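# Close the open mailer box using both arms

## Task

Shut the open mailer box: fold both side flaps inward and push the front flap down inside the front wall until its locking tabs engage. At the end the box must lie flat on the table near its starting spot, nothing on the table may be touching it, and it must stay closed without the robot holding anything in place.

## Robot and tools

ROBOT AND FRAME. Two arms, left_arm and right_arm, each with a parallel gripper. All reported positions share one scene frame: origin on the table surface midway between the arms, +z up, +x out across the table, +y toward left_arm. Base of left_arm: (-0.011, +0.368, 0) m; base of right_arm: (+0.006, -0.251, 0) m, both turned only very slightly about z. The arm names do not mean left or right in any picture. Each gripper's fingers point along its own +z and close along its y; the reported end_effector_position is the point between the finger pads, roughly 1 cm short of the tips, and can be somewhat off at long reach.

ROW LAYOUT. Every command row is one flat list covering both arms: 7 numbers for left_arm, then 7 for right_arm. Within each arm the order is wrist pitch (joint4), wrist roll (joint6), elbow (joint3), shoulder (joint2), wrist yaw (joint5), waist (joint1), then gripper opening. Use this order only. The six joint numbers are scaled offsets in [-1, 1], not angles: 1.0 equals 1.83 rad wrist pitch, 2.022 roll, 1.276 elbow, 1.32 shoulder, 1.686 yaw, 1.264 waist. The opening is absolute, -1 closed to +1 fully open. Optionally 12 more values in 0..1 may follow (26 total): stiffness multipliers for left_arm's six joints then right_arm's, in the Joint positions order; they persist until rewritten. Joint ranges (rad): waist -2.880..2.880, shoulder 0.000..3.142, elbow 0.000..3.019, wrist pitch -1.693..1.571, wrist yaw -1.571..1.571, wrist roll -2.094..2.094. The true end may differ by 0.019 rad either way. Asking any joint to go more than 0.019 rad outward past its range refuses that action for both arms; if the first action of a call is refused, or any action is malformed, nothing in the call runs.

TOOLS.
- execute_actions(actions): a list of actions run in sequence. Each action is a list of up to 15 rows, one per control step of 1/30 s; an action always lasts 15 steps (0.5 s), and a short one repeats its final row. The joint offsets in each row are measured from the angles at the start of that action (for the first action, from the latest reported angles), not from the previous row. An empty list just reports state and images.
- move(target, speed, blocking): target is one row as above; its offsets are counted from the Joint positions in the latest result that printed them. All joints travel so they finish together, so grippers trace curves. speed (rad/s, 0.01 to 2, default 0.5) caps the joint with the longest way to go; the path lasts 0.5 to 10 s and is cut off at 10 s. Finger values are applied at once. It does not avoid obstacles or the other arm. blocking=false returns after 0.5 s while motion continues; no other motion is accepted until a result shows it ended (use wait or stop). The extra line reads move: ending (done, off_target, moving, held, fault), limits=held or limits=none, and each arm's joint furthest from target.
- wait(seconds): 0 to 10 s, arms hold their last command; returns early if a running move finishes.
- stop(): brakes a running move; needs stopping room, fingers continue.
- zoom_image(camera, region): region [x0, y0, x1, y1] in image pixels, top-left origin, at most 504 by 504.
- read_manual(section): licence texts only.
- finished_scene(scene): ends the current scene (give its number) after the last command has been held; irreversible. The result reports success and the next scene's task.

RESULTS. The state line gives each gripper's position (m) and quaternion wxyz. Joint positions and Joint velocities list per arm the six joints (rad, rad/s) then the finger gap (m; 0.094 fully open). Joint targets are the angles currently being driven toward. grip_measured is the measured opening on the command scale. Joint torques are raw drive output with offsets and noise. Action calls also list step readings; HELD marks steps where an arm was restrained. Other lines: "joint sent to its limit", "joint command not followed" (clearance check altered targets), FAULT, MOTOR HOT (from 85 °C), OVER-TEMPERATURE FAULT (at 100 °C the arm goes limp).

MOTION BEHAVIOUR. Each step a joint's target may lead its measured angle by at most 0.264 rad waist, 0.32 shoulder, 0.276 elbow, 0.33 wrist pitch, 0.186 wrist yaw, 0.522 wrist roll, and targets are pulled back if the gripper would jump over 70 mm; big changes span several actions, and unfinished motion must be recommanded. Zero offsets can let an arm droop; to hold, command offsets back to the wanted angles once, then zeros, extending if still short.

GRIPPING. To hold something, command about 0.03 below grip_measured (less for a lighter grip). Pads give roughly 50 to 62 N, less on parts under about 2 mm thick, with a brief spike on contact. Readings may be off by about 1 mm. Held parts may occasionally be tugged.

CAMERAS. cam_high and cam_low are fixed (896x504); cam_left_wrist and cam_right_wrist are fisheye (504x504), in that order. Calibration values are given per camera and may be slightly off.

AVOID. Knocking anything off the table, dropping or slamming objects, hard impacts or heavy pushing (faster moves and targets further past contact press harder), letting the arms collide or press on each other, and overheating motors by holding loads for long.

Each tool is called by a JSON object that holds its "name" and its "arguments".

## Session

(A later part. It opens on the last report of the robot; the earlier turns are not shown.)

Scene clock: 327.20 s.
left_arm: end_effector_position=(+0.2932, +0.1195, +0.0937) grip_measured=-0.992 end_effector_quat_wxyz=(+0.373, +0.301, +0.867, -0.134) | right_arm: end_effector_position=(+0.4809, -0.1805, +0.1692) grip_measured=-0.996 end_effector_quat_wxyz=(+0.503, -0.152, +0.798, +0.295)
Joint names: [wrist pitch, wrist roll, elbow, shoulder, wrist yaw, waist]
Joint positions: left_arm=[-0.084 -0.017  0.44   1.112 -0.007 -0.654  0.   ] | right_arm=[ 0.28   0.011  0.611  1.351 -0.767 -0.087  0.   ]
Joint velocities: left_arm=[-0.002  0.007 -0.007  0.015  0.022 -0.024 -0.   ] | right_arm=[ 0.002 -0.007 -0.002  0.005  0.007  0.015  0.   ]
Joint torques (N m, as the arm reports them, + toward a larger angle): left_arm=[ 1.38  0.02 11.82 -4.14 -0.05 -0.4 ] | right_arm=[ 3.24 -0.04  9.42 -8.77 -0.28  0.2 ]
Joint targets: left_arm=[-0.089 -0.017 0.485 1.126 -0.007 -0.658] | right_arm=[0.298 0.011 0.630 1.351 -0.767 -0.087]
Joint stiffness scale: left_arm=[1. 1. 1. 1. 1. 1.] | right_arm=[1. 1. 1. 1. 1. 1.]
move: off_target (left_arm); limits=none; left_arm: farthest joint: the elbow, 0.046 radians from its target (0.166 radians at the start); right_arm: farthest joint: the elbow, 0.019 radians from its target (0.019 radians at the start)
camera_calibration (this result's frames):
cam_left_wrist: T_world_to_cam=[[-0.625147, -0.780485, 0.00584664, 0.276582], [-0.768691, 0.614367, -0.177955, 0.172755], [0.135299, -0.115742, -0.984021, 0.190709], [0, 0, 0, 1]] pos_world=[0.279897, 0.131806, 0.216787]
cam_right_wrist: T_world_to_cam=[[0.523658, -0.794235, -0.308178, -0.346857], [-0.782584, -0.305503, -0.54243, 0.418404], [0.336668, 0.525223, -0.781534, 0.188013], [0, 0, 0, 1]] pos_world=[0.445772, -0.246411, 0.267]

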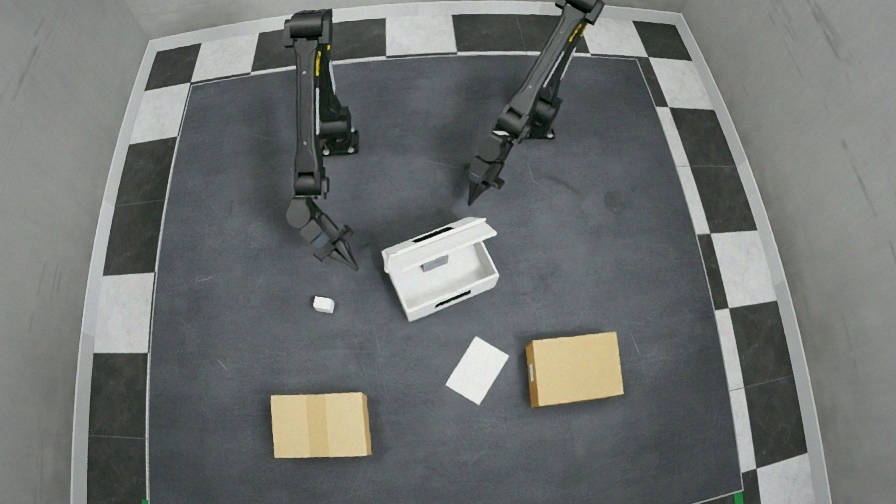

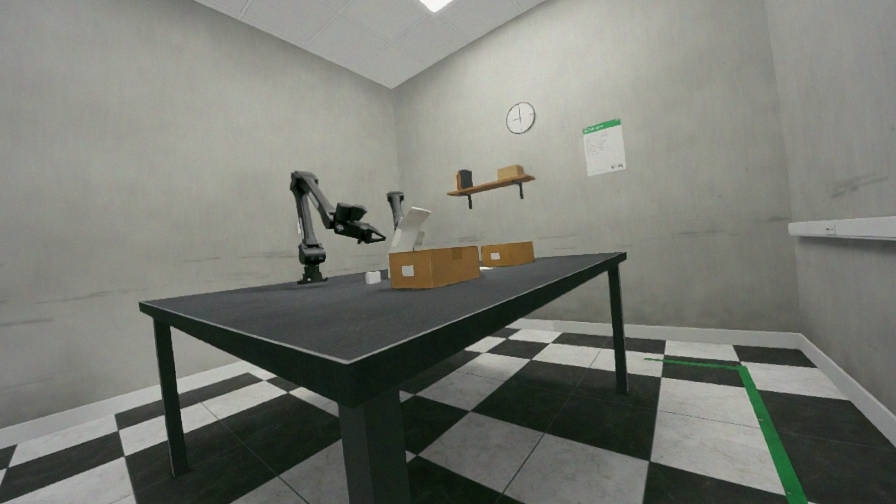

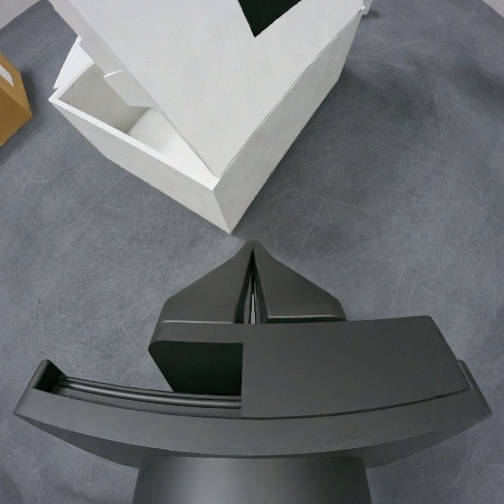

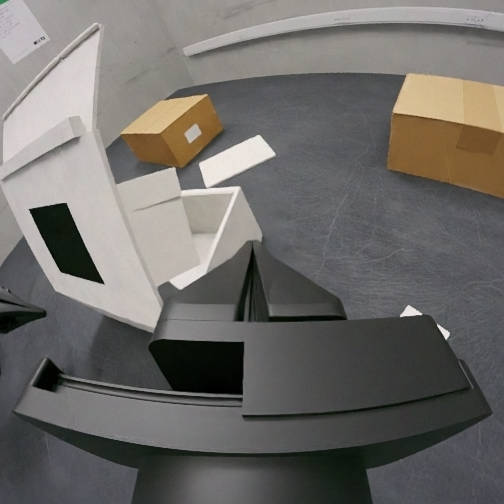

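{"name": "move", "arguments": {"target": [-0.008,0,0.095,0.16,0,-0.01,-1, 0.01,0,0.015,0,0,0,-1], "speed": 0.25}}

{"name": "move", "arguments": {"target": [0.005,0,0.155,0.125,0,0.09,-1, 0.01,0,0.015,0,0,0,-1], "speed": 0.1}}

Scene clock: 339.10 s.
left_arm: end_effector_position=(+0.3090, +0.1039, +0.0525) grip_measured=-0.992 end_effector_quat_wxyz=(+0.317, +0.311, +0.889, -0.114) | right_arm: end_effector_position=(+0.4809, -0.1805, +0.1692) grip_measured=-0.996 end_effector_quat_wxyz=(+0.503, -0.152, +0.798, +0.295)
Joint names: [wrist pitch, wrist roll, elbow, shoulder, wrist yaw, waist]
Joint positions: left_arm=[-0.093 -0.017  0.521  1.311 -0.007 -0.659  0.   ] | right_arm=[ 0.28   0.011  0.611  1.351 -0.767 -0.087  0.   ]
Joint velocities: left_arm=[ 0.002 -0.037 -0.012 -0.015 -0.066 -0.024 -0.   ] | right_arm=[-0.037  0.022 -0.007 -0.005  0.037 -0.005  0.001]
Joint torques (N m, as the arm reports them, + toward a larger angle): left_arm=[ 1.2   0.02 10.51 -6.35 -0.05 -0.75] | right_arm=[ 3.18 -0.03  9.47 -7.04 -0.31 -0.42]
Joint targets: left_arm=[-0.098 -0.017 0.561 1.323 -0.007 -0.667] | right_arm=[0.298 0.011 0.630 1.351 -0.767 -0.087]
Joint stiffness scale: left_arm=[1. 1. 1. 1. 1. 1.] | right_arm=[1. 1. 1. 1. 1. 1.]
move: off_target (left_arm); limits=none; left_arm: farthest joint: the elbow, 0.041 radians from its target (0.121 radians at the start); right_arm: farthest joint: the elbow, 0.019 radians from its target (0.019 radians at the start)
camera_calibration (this result's frames):
cam_left_wrist: T_world_to_cam=[[-0.628508, -0.777791, 0.00434541, 0.27535], [-0.776922, 0.62752, -0.0511012, 0.181687], [0.0370192, -0.0354935, -0.998684, 0.169029], [0, 0, 0, 1]] pos_world=[0.307959, 0.106152, 0.176894]
cam_right_wrist: T_world_to_cam=[[0.523658, -0.794235, -0.308178, -0.346857], [-0.782584, -0.305503, -0.54243, 0.418404], [0.336668, 0.525223, -0.781534, 0.188013], [0, 0, 0, 1]] pos_world=[0.445772, -0.246411, 0.267]

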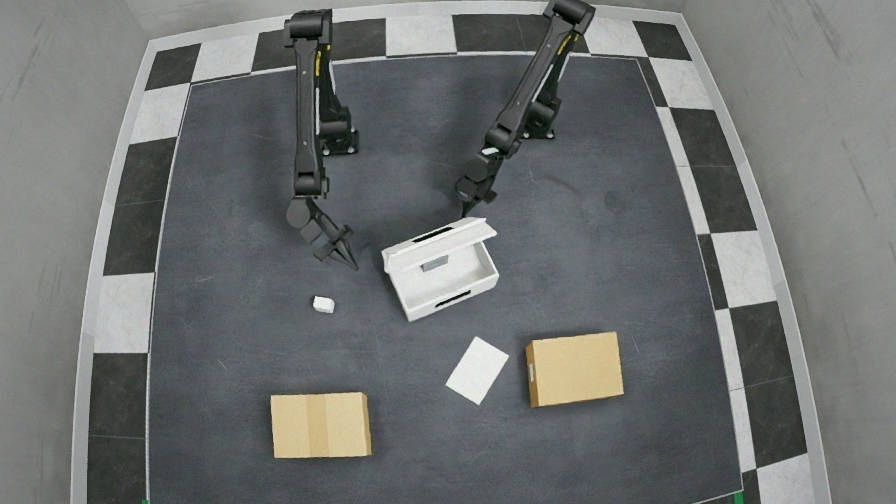

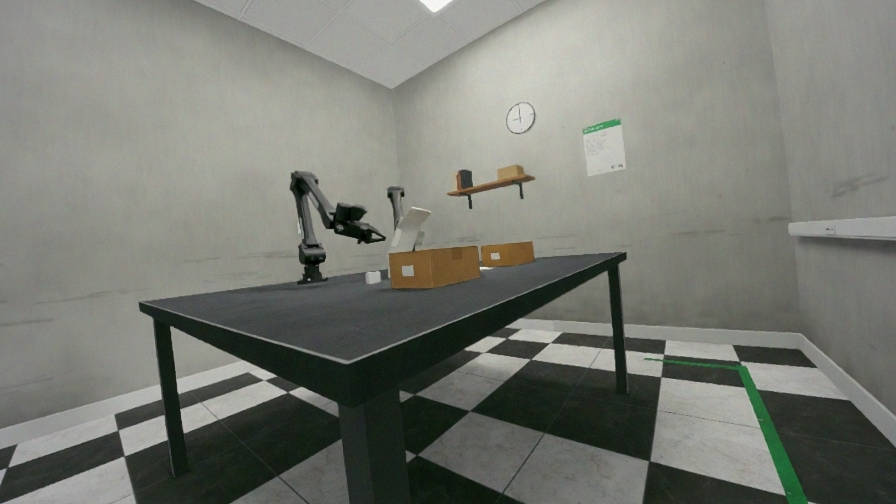

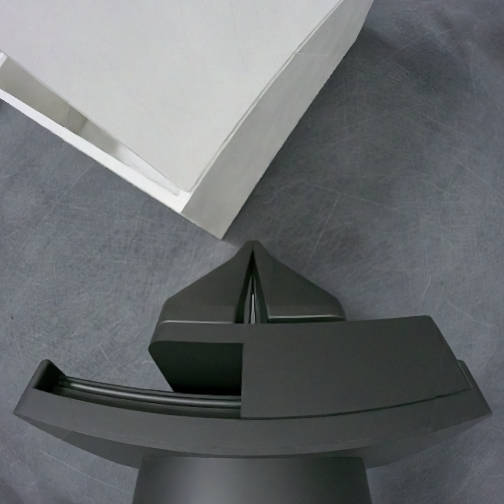

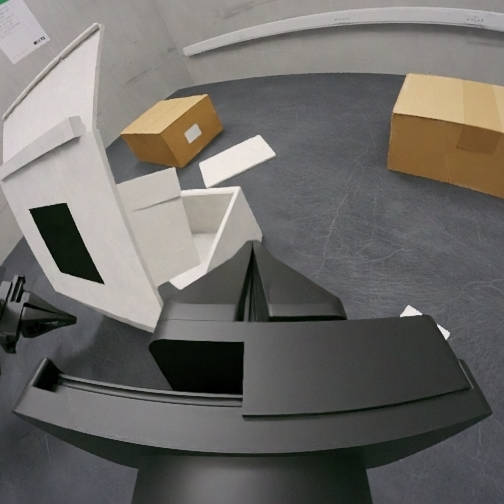

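Scene clock: 341.40 s.
left_arm: end_effector_position=(+0.3823, +0.1067, +0.0530) grip_measured=-0.992 end_effector_quat_wxyz=(+0.323, +0.264, +0.904, -0.097) | right_arm: end_effector_position=(+0.4809, -0.1805, +0.1692) grip_measured=-0.996 end_effector_quat_wxyz=(+0.503, -0.152, +0.798, +0.295)
Joint names: [wrist pitch, wrist roll, elbow, shoulder, wrist yaw, waist]
Joint positions: left_arm=[-0.093 -0.017  0.67   1.46  -0.007 -0.556  0.   ] | right_arm=[ 0.28   0.011  0.611  1.351 -0.767 -0.087  0.   ]
Joint velocities: left_arm=[-0.002 -0.022  0.012 -0.005  0.007 -0.015 -0.001] | right_arm=[-0.027  0.022  0.002 -0.015  0.022 -0.005  0.001]
Joint torques (N m, as the arm reports them, + toward a larger angle): left_arm=[ 1.88  0.01 11.21 -8.17 -0.06  0.55] | right_arm=[ 3.28 -0.03  9.61 -7.61 -0.32 -0.04]
Joint targets: left_arm=[-0.084 -0.017 0.718 1.476 -0.007 -0.546] | right_arm=[0.298 0.011 0.630 1.351 -0.767 -0.087]
Joint stiffness scale: left_arm=[1. 1. 1. 1. 1. 1.] | right_arm=[1. 1. 1. 1. 1. 1.]
move: off_target (left_arm); limits=none; left_arm: farthest joint: the elbow, 0.049 radians from its target (0.198 radians at the start); right_arm: farthest joint: the elbow, 0.019 radians from its target (0.019 radians at the start)
camera_calibration (this result's frames):
cam_left_wrist: T_world_to_cam=[[-0.544567, -0.838706, 0.00434541, 0.298007], [-0.837739, 0.543675, -0.0511012, 0.269154], [0.0404964, -0.0314683, -0.998684, 0.165104], [0, 0, 0, 1]] pos_world=[0.38108, 0.108803, 0.177346]
cam_right_wrist: T_world_to_cam=[[0.523658, -0.794235, -0.308178, -0.346857], [-0.782584, -0.305503, -0.54243, 0.418404], [0.336668, 0.525223, -0.781534, 0.188013], [0, 0, 0, 1]] pos_world=[0.445772, -0.246411, 0.267]

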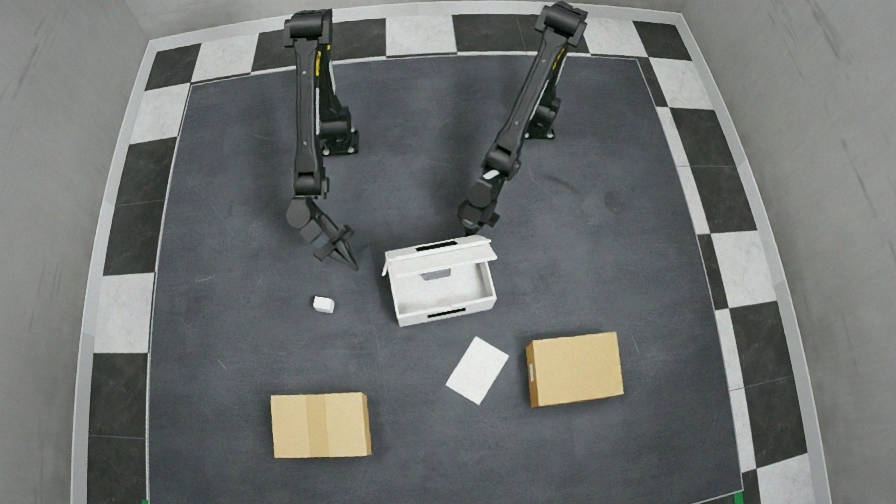

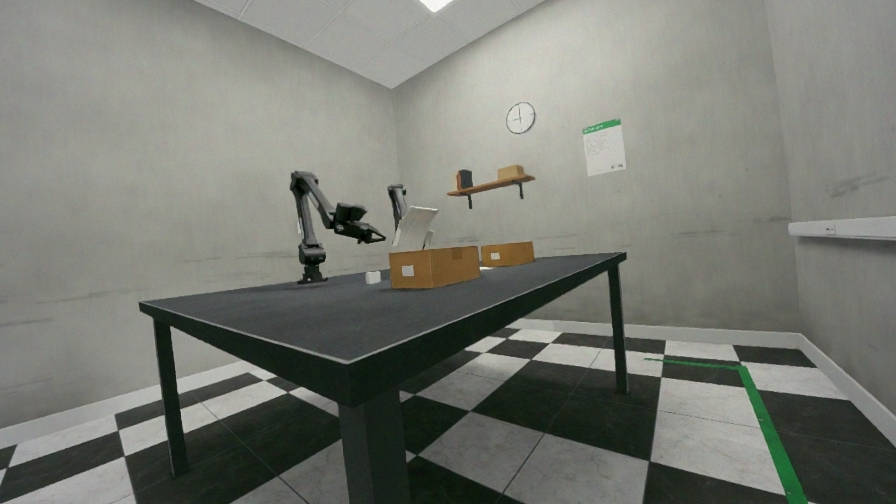

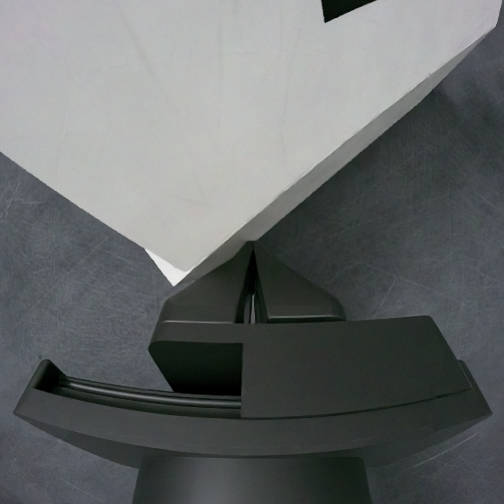

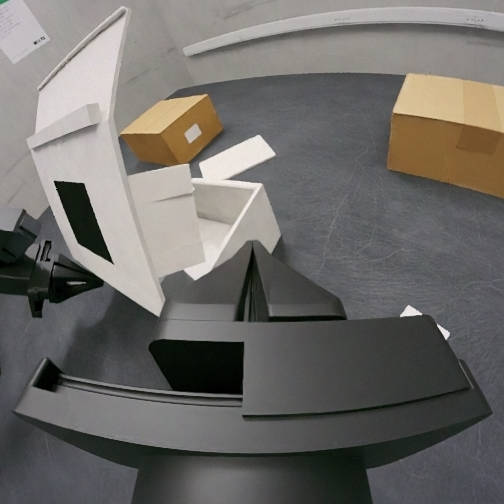

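{"name": "move", "arguments": {"target": [0,0,-0.18,-0.28,0,0.03,-1, 0.01,0,0.015,0,0,0,-1], "speed": 0.5}}

{"name": "move", "arguments": {"target": [0.265,0,0.165,0.235,0.3,0.35,-1, 0.01,0,0.015,0.012,0,0.05,-1], "speed": 0.5}}

Scene clock: 361.17 s.
left_arm: end_effector_position=(+0.3193, +0.1630, +0.0925) grip_measured=-0.992 end_effector_quat_wxyz=(+0.378, +0.244, +0.886, -0.109) | right_arm: end_effector_position=(+0.4809, -0.1805, +0.1692) grip_measured=-0.996 end_effector_quat_wxyz=(+0.503, -0.152, +0.798, +0.295)
Joint names: [wrist pitch, wrist roll, elbow, shoulder, wrist yaw, waist]
Joint positions: left_arm=[-0.093 -0.017  0.433  1.101 -0.007 -0.525  0.   ] | right_arm=[ 0.28   0.011  0.611  1.351 -0.767 -0.087  0.   ]
Joint velocities: left_arm=[ 0.012 -0.037 -0.007  0.015 -0.022 -0.005 -0.   ] | right_arm=[-0.012 -0.037 -0.007  0.005 -0.037  0.005  0.001]
Joint torques (N m, as the arm reports them, + toward a larger angle): left_arm=[ 1.65  0.02  8.57 -6.01 -0.04  0.39] | right_arm=[ 3.28  0.    9.46 -7.55 -0.33 -0.61]
Joint targets: left_arm=[-0.093 -0.017 0.440 1.090 -0.007 -0.518] | right_arm=[0.298 0.011 0.630 1.351 -0.767 -0.087]
Joint stiffness scale: left_arm=[1. 1. 1. 1. 1. 1.] | right_arm=[1. 1. 1. 1. 1. 1.]
move: done; limits=none; left_arm: farthest joint: the shoulder, 0.011 radians from its target (0.369 radians at the start); right_arm: farthest joint: the elbow, 0.019 radians from its target (0.019 radians at the start)
camera_calibration (this result's frames):
cam_left_wrist: T_world_to_cam=[[-0.519245, -0.854606, 0.00577692, 0.305081], [-0.842407, 0.510671, -0.171946, 0.205803], [0.143996, -0.0941487, -0.985089, 0.184845], [0, 0, 0, 1]] pos_world=[0.305165, 0.173029, 0.215714]
cam_right_wrist: T_world_to_cam=[[0.523658, -0.794235, -0.308178, -0.346857], [-0.782584, -0.305503, -0.54243, 0.418404], [0.336668, 0.525223, -0.781534, 0.188013], [0, 0, 0, 1]] pos_world=[0.445772, -0.246411, 0.267]

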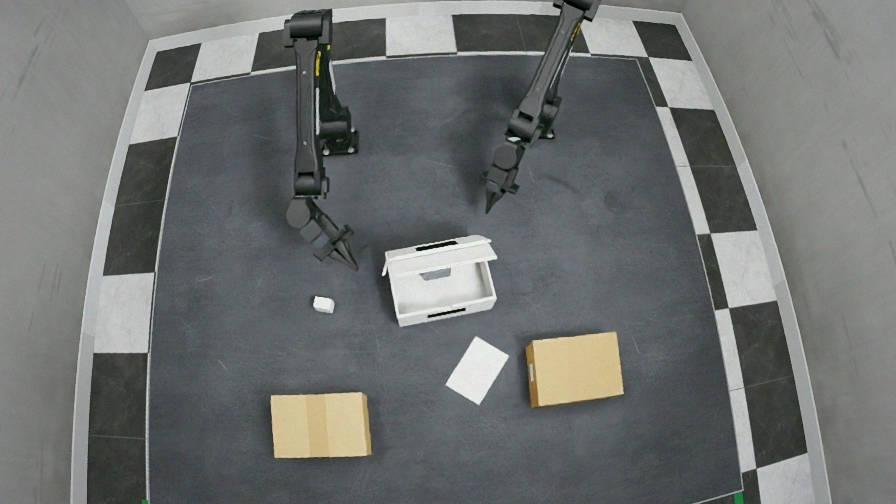

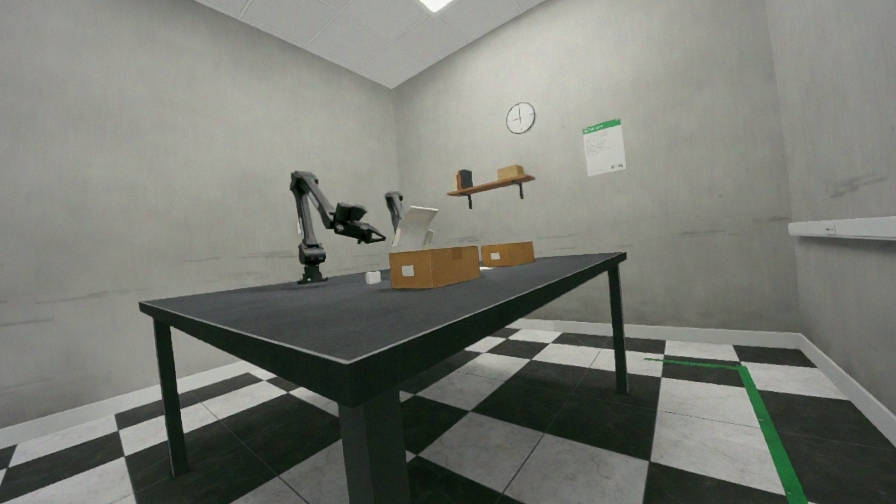

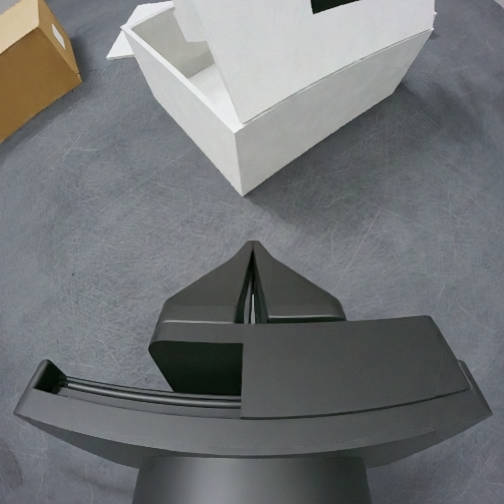

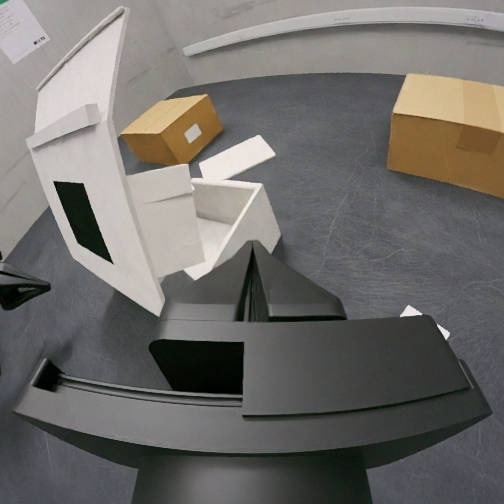

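Scene clock: 362.63 s.
left_arm: end_effector_position=(+0.4743, +0.2314, +0.1514) grip_measured=-0.992 end_effector_quat_wxyz=(+0.514, +0.171, +0.806, -0.239) | right_arm: end_effector_position=(+0.4771, -0.1574, +0.1670) grip_measured=-0.996 end_effector_quat_wxyz=(+0.493, -0.171, +0.795, +0.308)
Joint names: [wrist pitch, wrist roll, elbow, shoulder, wrist yaw, waist]
Joint positions: left_arm=[ 0.374 -0.017  0.605  1.398  0.495 -0.079  0.   ] | right_arm=[ 0.28   0.011  0.611  1.356 -0.767 -0.038  0.   ]
Joint velocities: left_arm=[-0.002 -0.007 -0.017 -0.005  0.037  0.005  0.001] | right_arm=[ 0.007 -0.037 -0.002 -0.015 -0.051 -0.015  0.001]
Joint torques (N m, as the arm reports them, + toward a larger angle): left_arm=[ 2.67  0.04 10.67 -7.45  0.3  -0.52] | right_arm=[ 3.17 -0.05  9.34 -7.15 -0.34  0.4 ]
Joint targets: left_arm=[0.392 -0.017 0.643 1.411 0.499 -0.083] | right_arm=[0.298 0.011 0.630 1.367 -0.767 -0.024]
Joint stiffness scale: left_arm=[1. 1. 1. 1. 1. 1.] | right_arm=[1. 1. 1. 1. 1. 1.]
move: off_target (left_arm); limits=none; left_arm: farthest joint: the elbow, 0.039 radians from its target (0.211 radians at the start); right_arm: farthest joint: the elbow, 0.019 radians from its target (0.019 radians at the start)
camera_calibration (this result's frames):
cam_left_wrist: T_world_to_cam=[[-0.525398, -0.825813, 0.204912, 0.409792], [-0.77316, 0.362826, -0.520174, 0.36566], [0.355219, -0.431728, -0.829114, 0.181293], [0, 0, 0, 1]] pos_world=[0.433619, 0.28401, 0.256548]
cam_right_wrist: T_world_to_cam=[[0.560266, -0.767647, -0.311158, -0.339983], [-0.769417, -0.343194, -0.538717, 0.408422], [0.306757, 0.541235, -0.782921, 0.192492], [0, 0, 0, 1]] pos_world=[0.44568, -0.225003, 0.264941]

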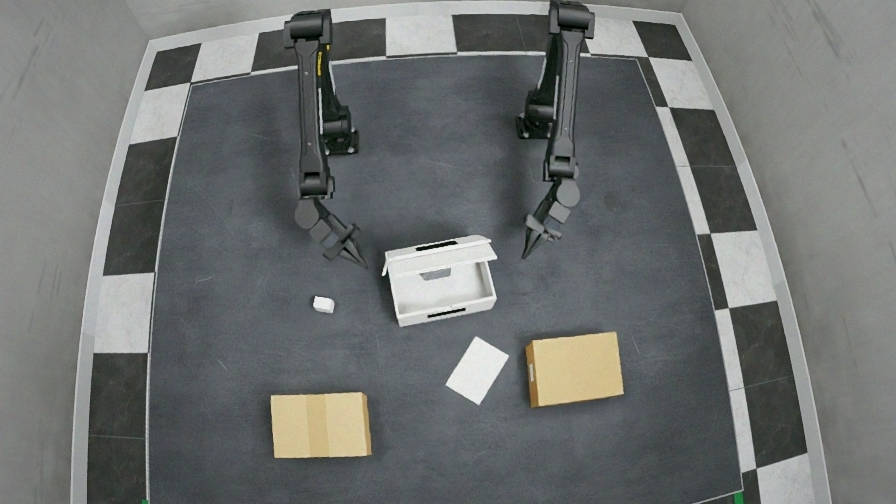

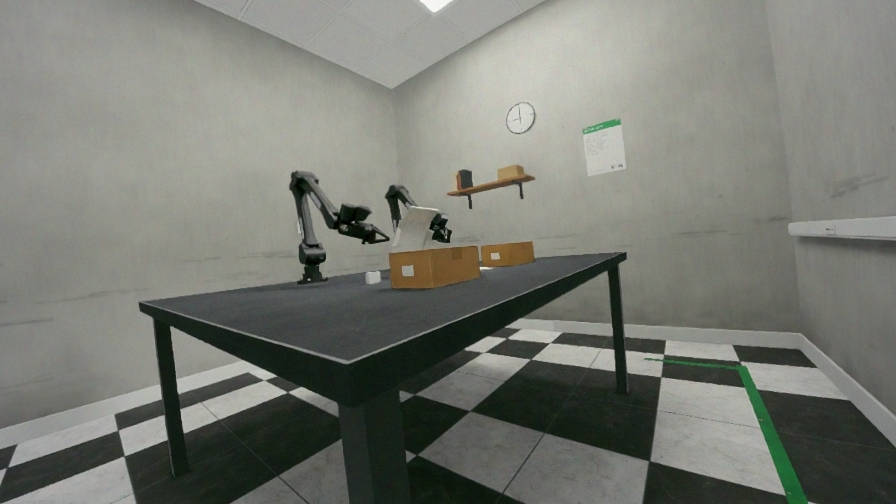

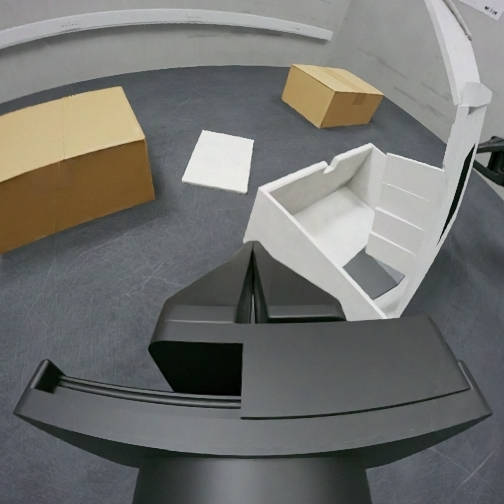

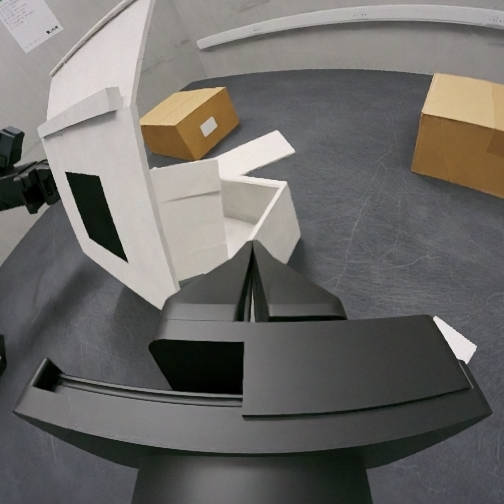

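{"name": "move", "arguments": {"target": [0.01,0,0.1,0.055,0,-0.18,-1, 0.01,0,0.1,0.085,0,0.14,-1], "speed": 0.12}}

{"name": "zoom_image", "arguments": {"camera": "cam_high", "region": [340, 190, 560, 350]}}

Scene clock: 375.50 s.
left_arm: end_effector_position=(+0.4694, +0.1449, +0.1551) grip_measured=-0.992 end_effector_quat_wxyz=(+0.498, +0.237, +0.788, -0.276) | right_arm: end_effector_position=(+0.4975, -0.1033, +0.1566) grip_measured=-0.997 end_effector_quat_wxyz=(+0.469, -0.210, +0.792, +0.331)
Joint names: [wrist pitch, wrist roll, elbow, shoulder, wrist yaw, waist]
Joint positions: left_arm=[ 0.374 -0.017  0.671  1.453  0.478 -0.252  0.   ] | right_arm=[ 0.28   0.011  0.694  1.459 -0.748  0.079  0.   ]
Joint velocities: left_arm=[ 0.012 -0.081  0.017 -0.005 -0.007 -0.015  0.001] | right_arm=[-0.002 -0.007  0.002 -0.015  0.022 -0.005  0.001]
Joint torques (N m, as the arm reports them, + toward a larger angle): left_arm=[ 2.71  0.04 12.74 -8.18  0.82 -4.42] | right_arm=[ 3.03 -0.05 11.47 -8.9  -1.06  4.15]
Joint targets: left_arm=[0.392 -0.017 0.732 1.470 0.495 -0.306] | right_arm=[0.298 0.011 0.738 1.469 -0.766 0.139]
Joint stiffness scale: left_arm=[1. 1. 1. 1. 1. 1.] | right_arm=[1. 1. 1. 1. 1. 1.]
move: off_target (left_arm, right_arm); limits=none; left_arm: farthest joint: the elbow, 0.062 radians from its target (0.128 radians at the start); right_arm: farthest joint: the waist, 0.060 radians from its target (0.177 radians at the start)
camera_calibration (this result's frames):
cam_left_wrist: T_world_to_cam=[[-0.651006, -0.73371, 0.194579, 0.382231], [-0.700377, 0.481757, -0.526671, 0.344764], [0.292685, -0.479144, -0.8275, 0.184721], [0, 0, 0, 1]] pos_world=[0.436234, 0.202862, 0.26006]
cam_right_wrist: T_world_to_cam=[[0.628471, -0.710557, -0.316437, -0.340361], [-0.741168, -0.423622, -0.520782, 0.411943], [0.235996, 0.561829, -0.792877, 0.187678], [0, 0, 0, 1]] pos_world=[0.474935, -0.172781, 0.255635]

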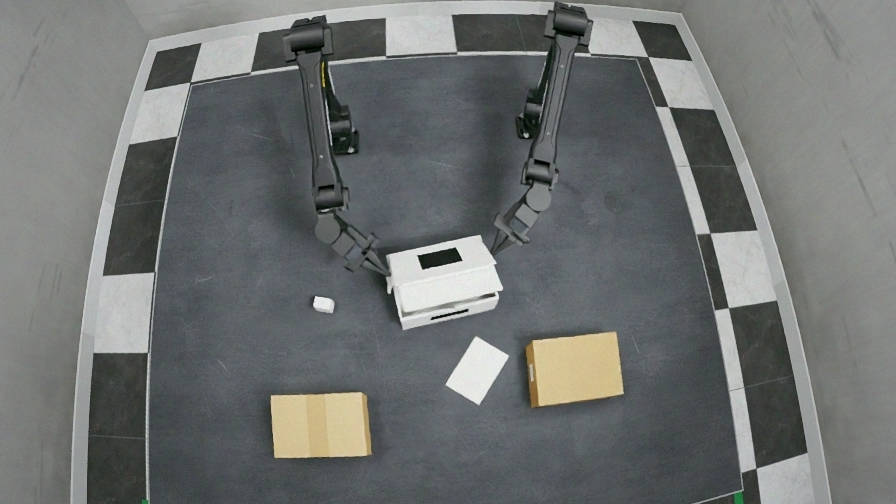

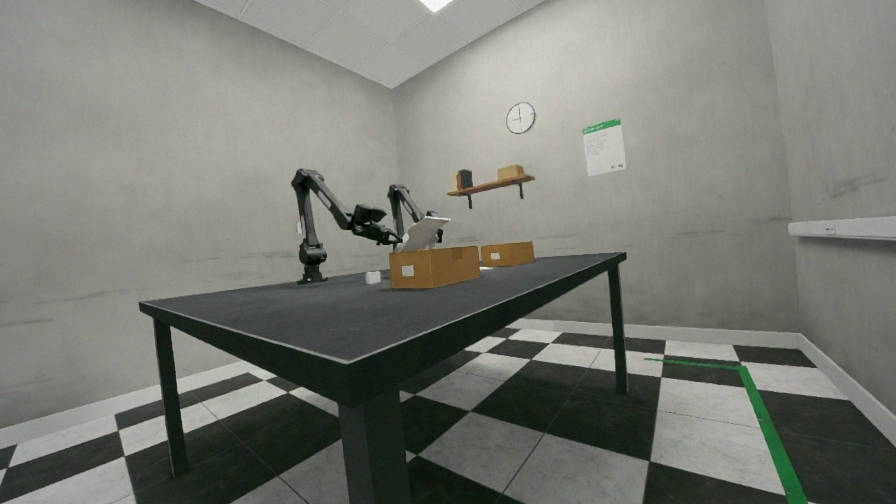

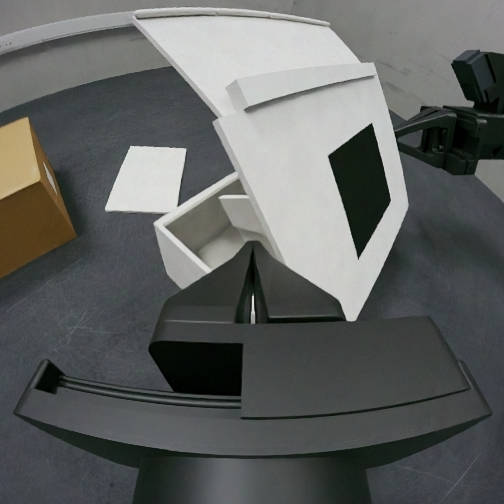

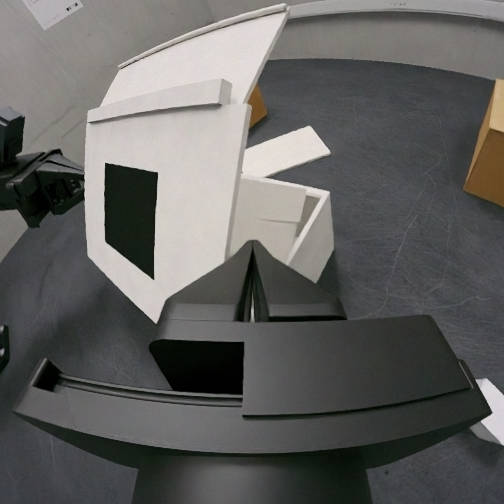

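Region (340, 190, 560, 350) of cam_high's 896x504 image, scaled by 2.291, with more detail than that image has; it fills the top 367 rows of this view, and the rest is white.

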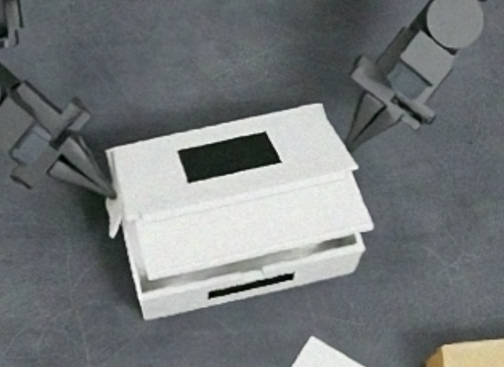

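{"name": "move", "arguments": {"target": [0.01,0,0.03,0,0,0.02,-1, 0.01,0,0.03,0,0,-0.11,-1], "speed": 0.2}}

{"name": "move", "arguments": {"target": [0.01,0,0.03,0,0,-0.045,-1, 0.01,0,0.03,0,-0.02,0.16,-1], "speed": 0.1}}

{"name": "zoom_image", "arguments": {"camera": "cam_high", "region": [340, 190, 560, 350]}}

Scene clock: 388.53 s.
left_arm: end_effector_position=(+0.4728, +0.1547, +0.1535) grip_measured=-0.992 end_effector_quat_wxyz=(+0.499, +0.228, +0.791, -0.269) | right_arm: end_effector_position=(+0.5126, -0.1681, +0.1562) grip_measured=-0.997 end_effector_quat_wxyz=(+0.489, -0.157, +0.804, +0.299)
Joint names: [wrist pitch, wrist roll, elbow, shoulder, wrist yaw, waist]
Joint positions: left_arm=[ 0.374 -0.017  0.668  1.453  0.474 -0.233  0.   ] | right_arm=[ 0.28   0.011  0.694  1.459 -0.745 -0.05   0.   ]
Joint velocities: left_arm=[ 0.002 -0.022 -0.002 -0.015 -0.022 -0.005  0.   ] | right_arm=[ 0.012  0.051 -0.002 -0.024  0.022 -0.005  0.001]
Joint torques (N m, as the arm reports them, + toward a larger angle): left_arm=[ 2.74  0.04 11.02 -9.87  0.26  0.39] | right_arm=[ 3.07 -0.04 10.91 -9.21 -0.4  -1.08]
Joint targets: left_arm=[0.392 -0.017 0.709 1.453 0.478 -0.227] | right_arm=[0.298 0.011 0.733 1.459 -0.748 -0.060]
Joint stiffness scale: left_arm=[1. 1. 1. 1. 1. 1.] | right_arm=[1. 1. 1. 1. 1. 1.]
move: off_target (left_arm, right_arm); limits=none; left_arm: farthest joint: the elbow, 0.042 radians from its target (0.039 radians at the start); right_arm: farthest joint: the elbow, 0.039 radians from its target (0.038 radians at the start)
camera_calibration (this result's frames):
cam_left_wrist: T_world_to_cam=[[-0.634069, -0.748415, 0.194502, 0.386249], [-0.712233, 0.467287, -0.523801, 0.349029], [0.301132, -0.470657, -0.829338, 0.182074], [0, 0, 0, 1]] pos_world=[0.43867, 0.211672, 0.258697]
cam_right_wrist: T_world_to_cam=[[0.529617, -0.787343, -0.315591, -0.35836], [-0.790607, -0.323398, -0.519956, 0.437581], [0.307322, 0.524886, -0.793756, 0.177606], [0, 0, 0, 1]] pos_world=[0.481166, -0.233862, 0.255403]

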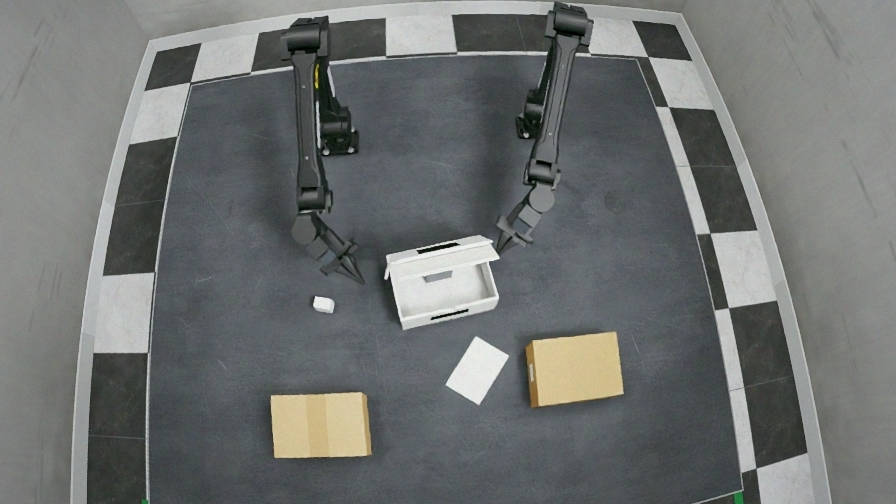

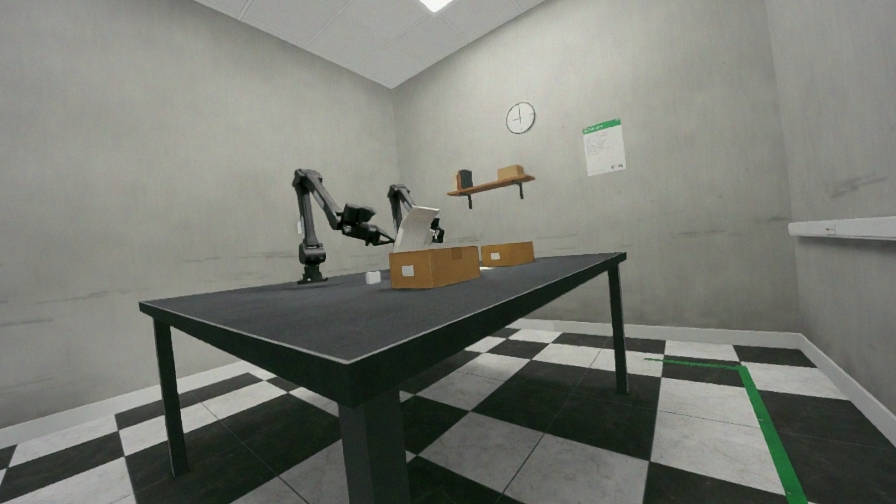

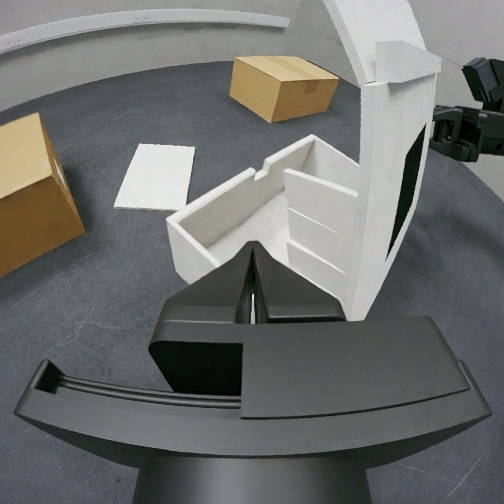

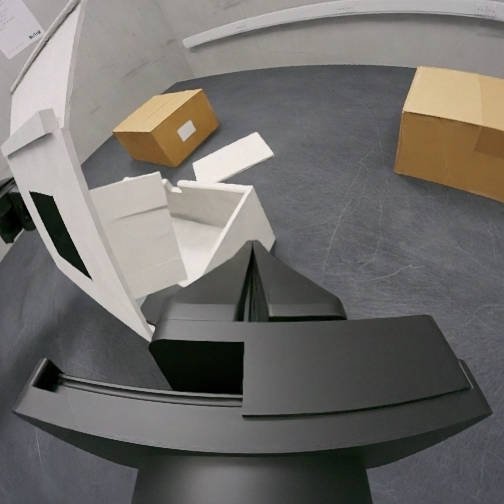

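Scene clock: 390.93 s.
left_arm: end_effector_position=(+0.4637, +0.1363, +0.1528) grip_measured=-0.992 end_effector_quat_wxyz=(+0.494, +0.243, +0.787, -0.279) | right_arm: end_effector_position=(+0.4916, -0.0812, +0.1612) grip_measured=-0.997 end_effector_quat_wxyz=(+0.464, -0.231, +0.782, +0.347)
Joint names: [wrist pitch, wrist roll, elbow, shoulder, wrist yaw, waist]
Joint positions: left_arm=[ 0.374 -0.017  0.666  1.453  0.473 -0.272  0.   ] | right_arm=[ 0.284  0.011  0.7    1.459 -0.767  0.119  0.   ]
Joint velocities: left_arm=[ 0.012 -0.022  0.002 -0.005  0.051  0.005  0.   ] | right_arm=[ 0.002  0.037 -0.012  0.015  0.022 -0.015 -0.001]
Joint torques (N m, as the arm reports them, + toward a larger angle): left_arm=[ 2.7   0.04 10.85 -9.69  0.15 -1.59] | right_arm=[ 2.99 -0.05 10.36 -9.11 -0.81  1.74]
Joint targets: left_arm=[0.392 -0.017 0.706 1.453 0.474 -0.290] | right_arm=[0.299 0.011 0.732 1.459 -0.779 0.152]
Joint stiffness scale: left_arm=[1. 1. 1. 1. 1. 1.] | right_arm=[1. 1. 1. 1. 1. 1.]
move: off_target (left_arm, right_arm); limits=none; left_arm: farthest joint: the elbow, 0.040 radians from its target (0.039 radians at the start); right_arm: farthest joint: the waist, 0.033 radians from its target (0.202 radians at the start)
camera_calibration (this result's frames):
cam_left_wrist: T_world_to_cam=[[-0.661688, -0.724051, 0.194727, 0.376367], [-0.694724, 0.49438, -0.522443, 0.338729], [0.282006, -0.480976, -0.830141, 0.18593], [0, 0, 0, 1]] pos_world=[0.431927, 0.194476, 0.258026]
cam_right_wrist: T_world_to_cam=[[0.670878, -0.670508, -0.316769, -0.336985], [-0.710944, -0.460052, -0.531894, 0.403307], [0.210908, 0.582041, -0.785332, 0.193071], [0, 0, 0, 1]] pos_world=[0.472084, -0.152784, 0.259395]

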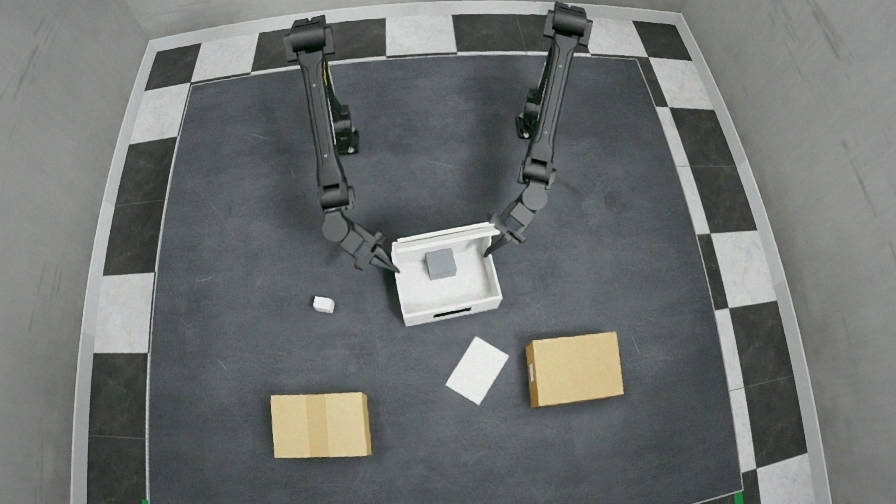

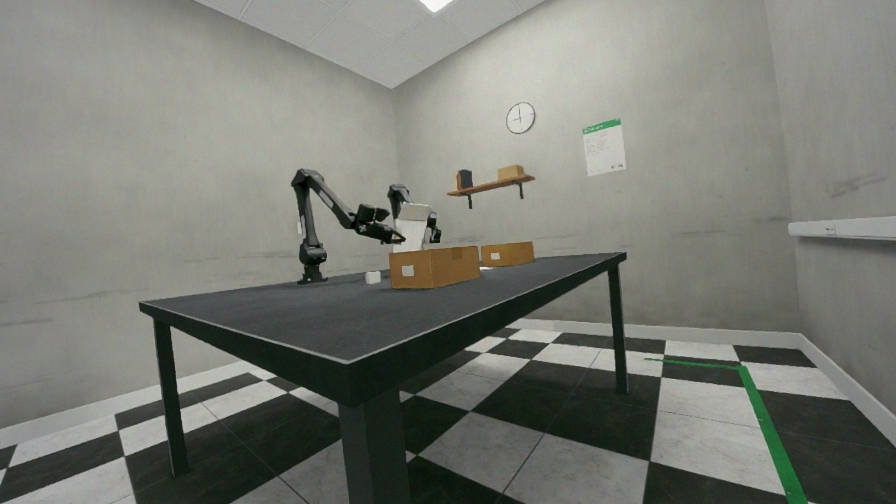

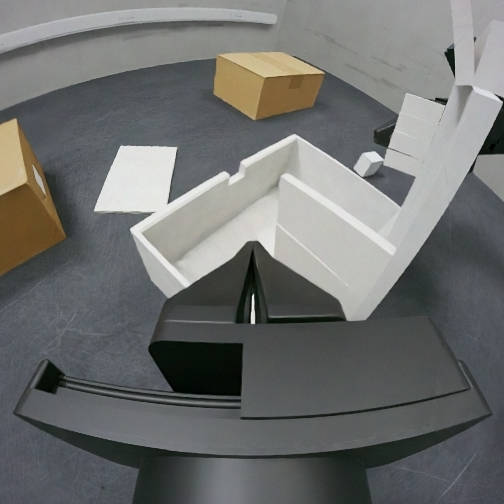

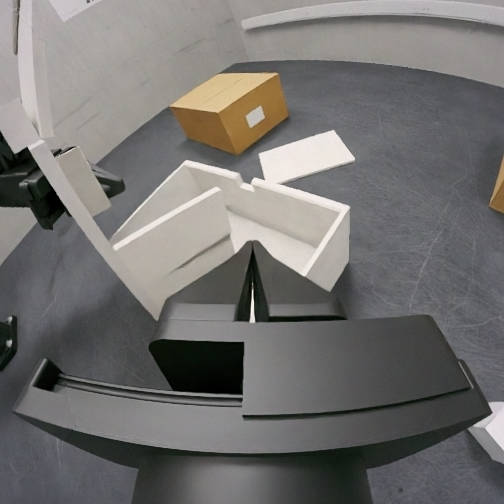

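Region (340, 190, 560, 350) of cam_high's 896x504 image, scaled by 2.291, with more detail than that image has; it fills the top 367 rows of this view, and the rest is white.

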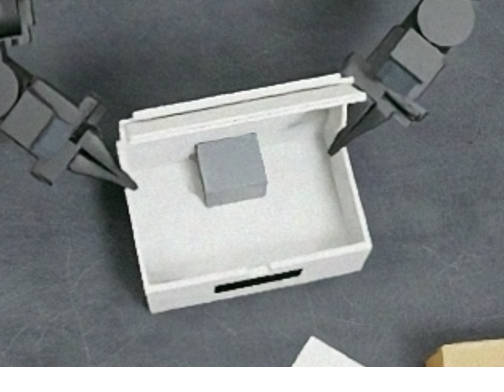

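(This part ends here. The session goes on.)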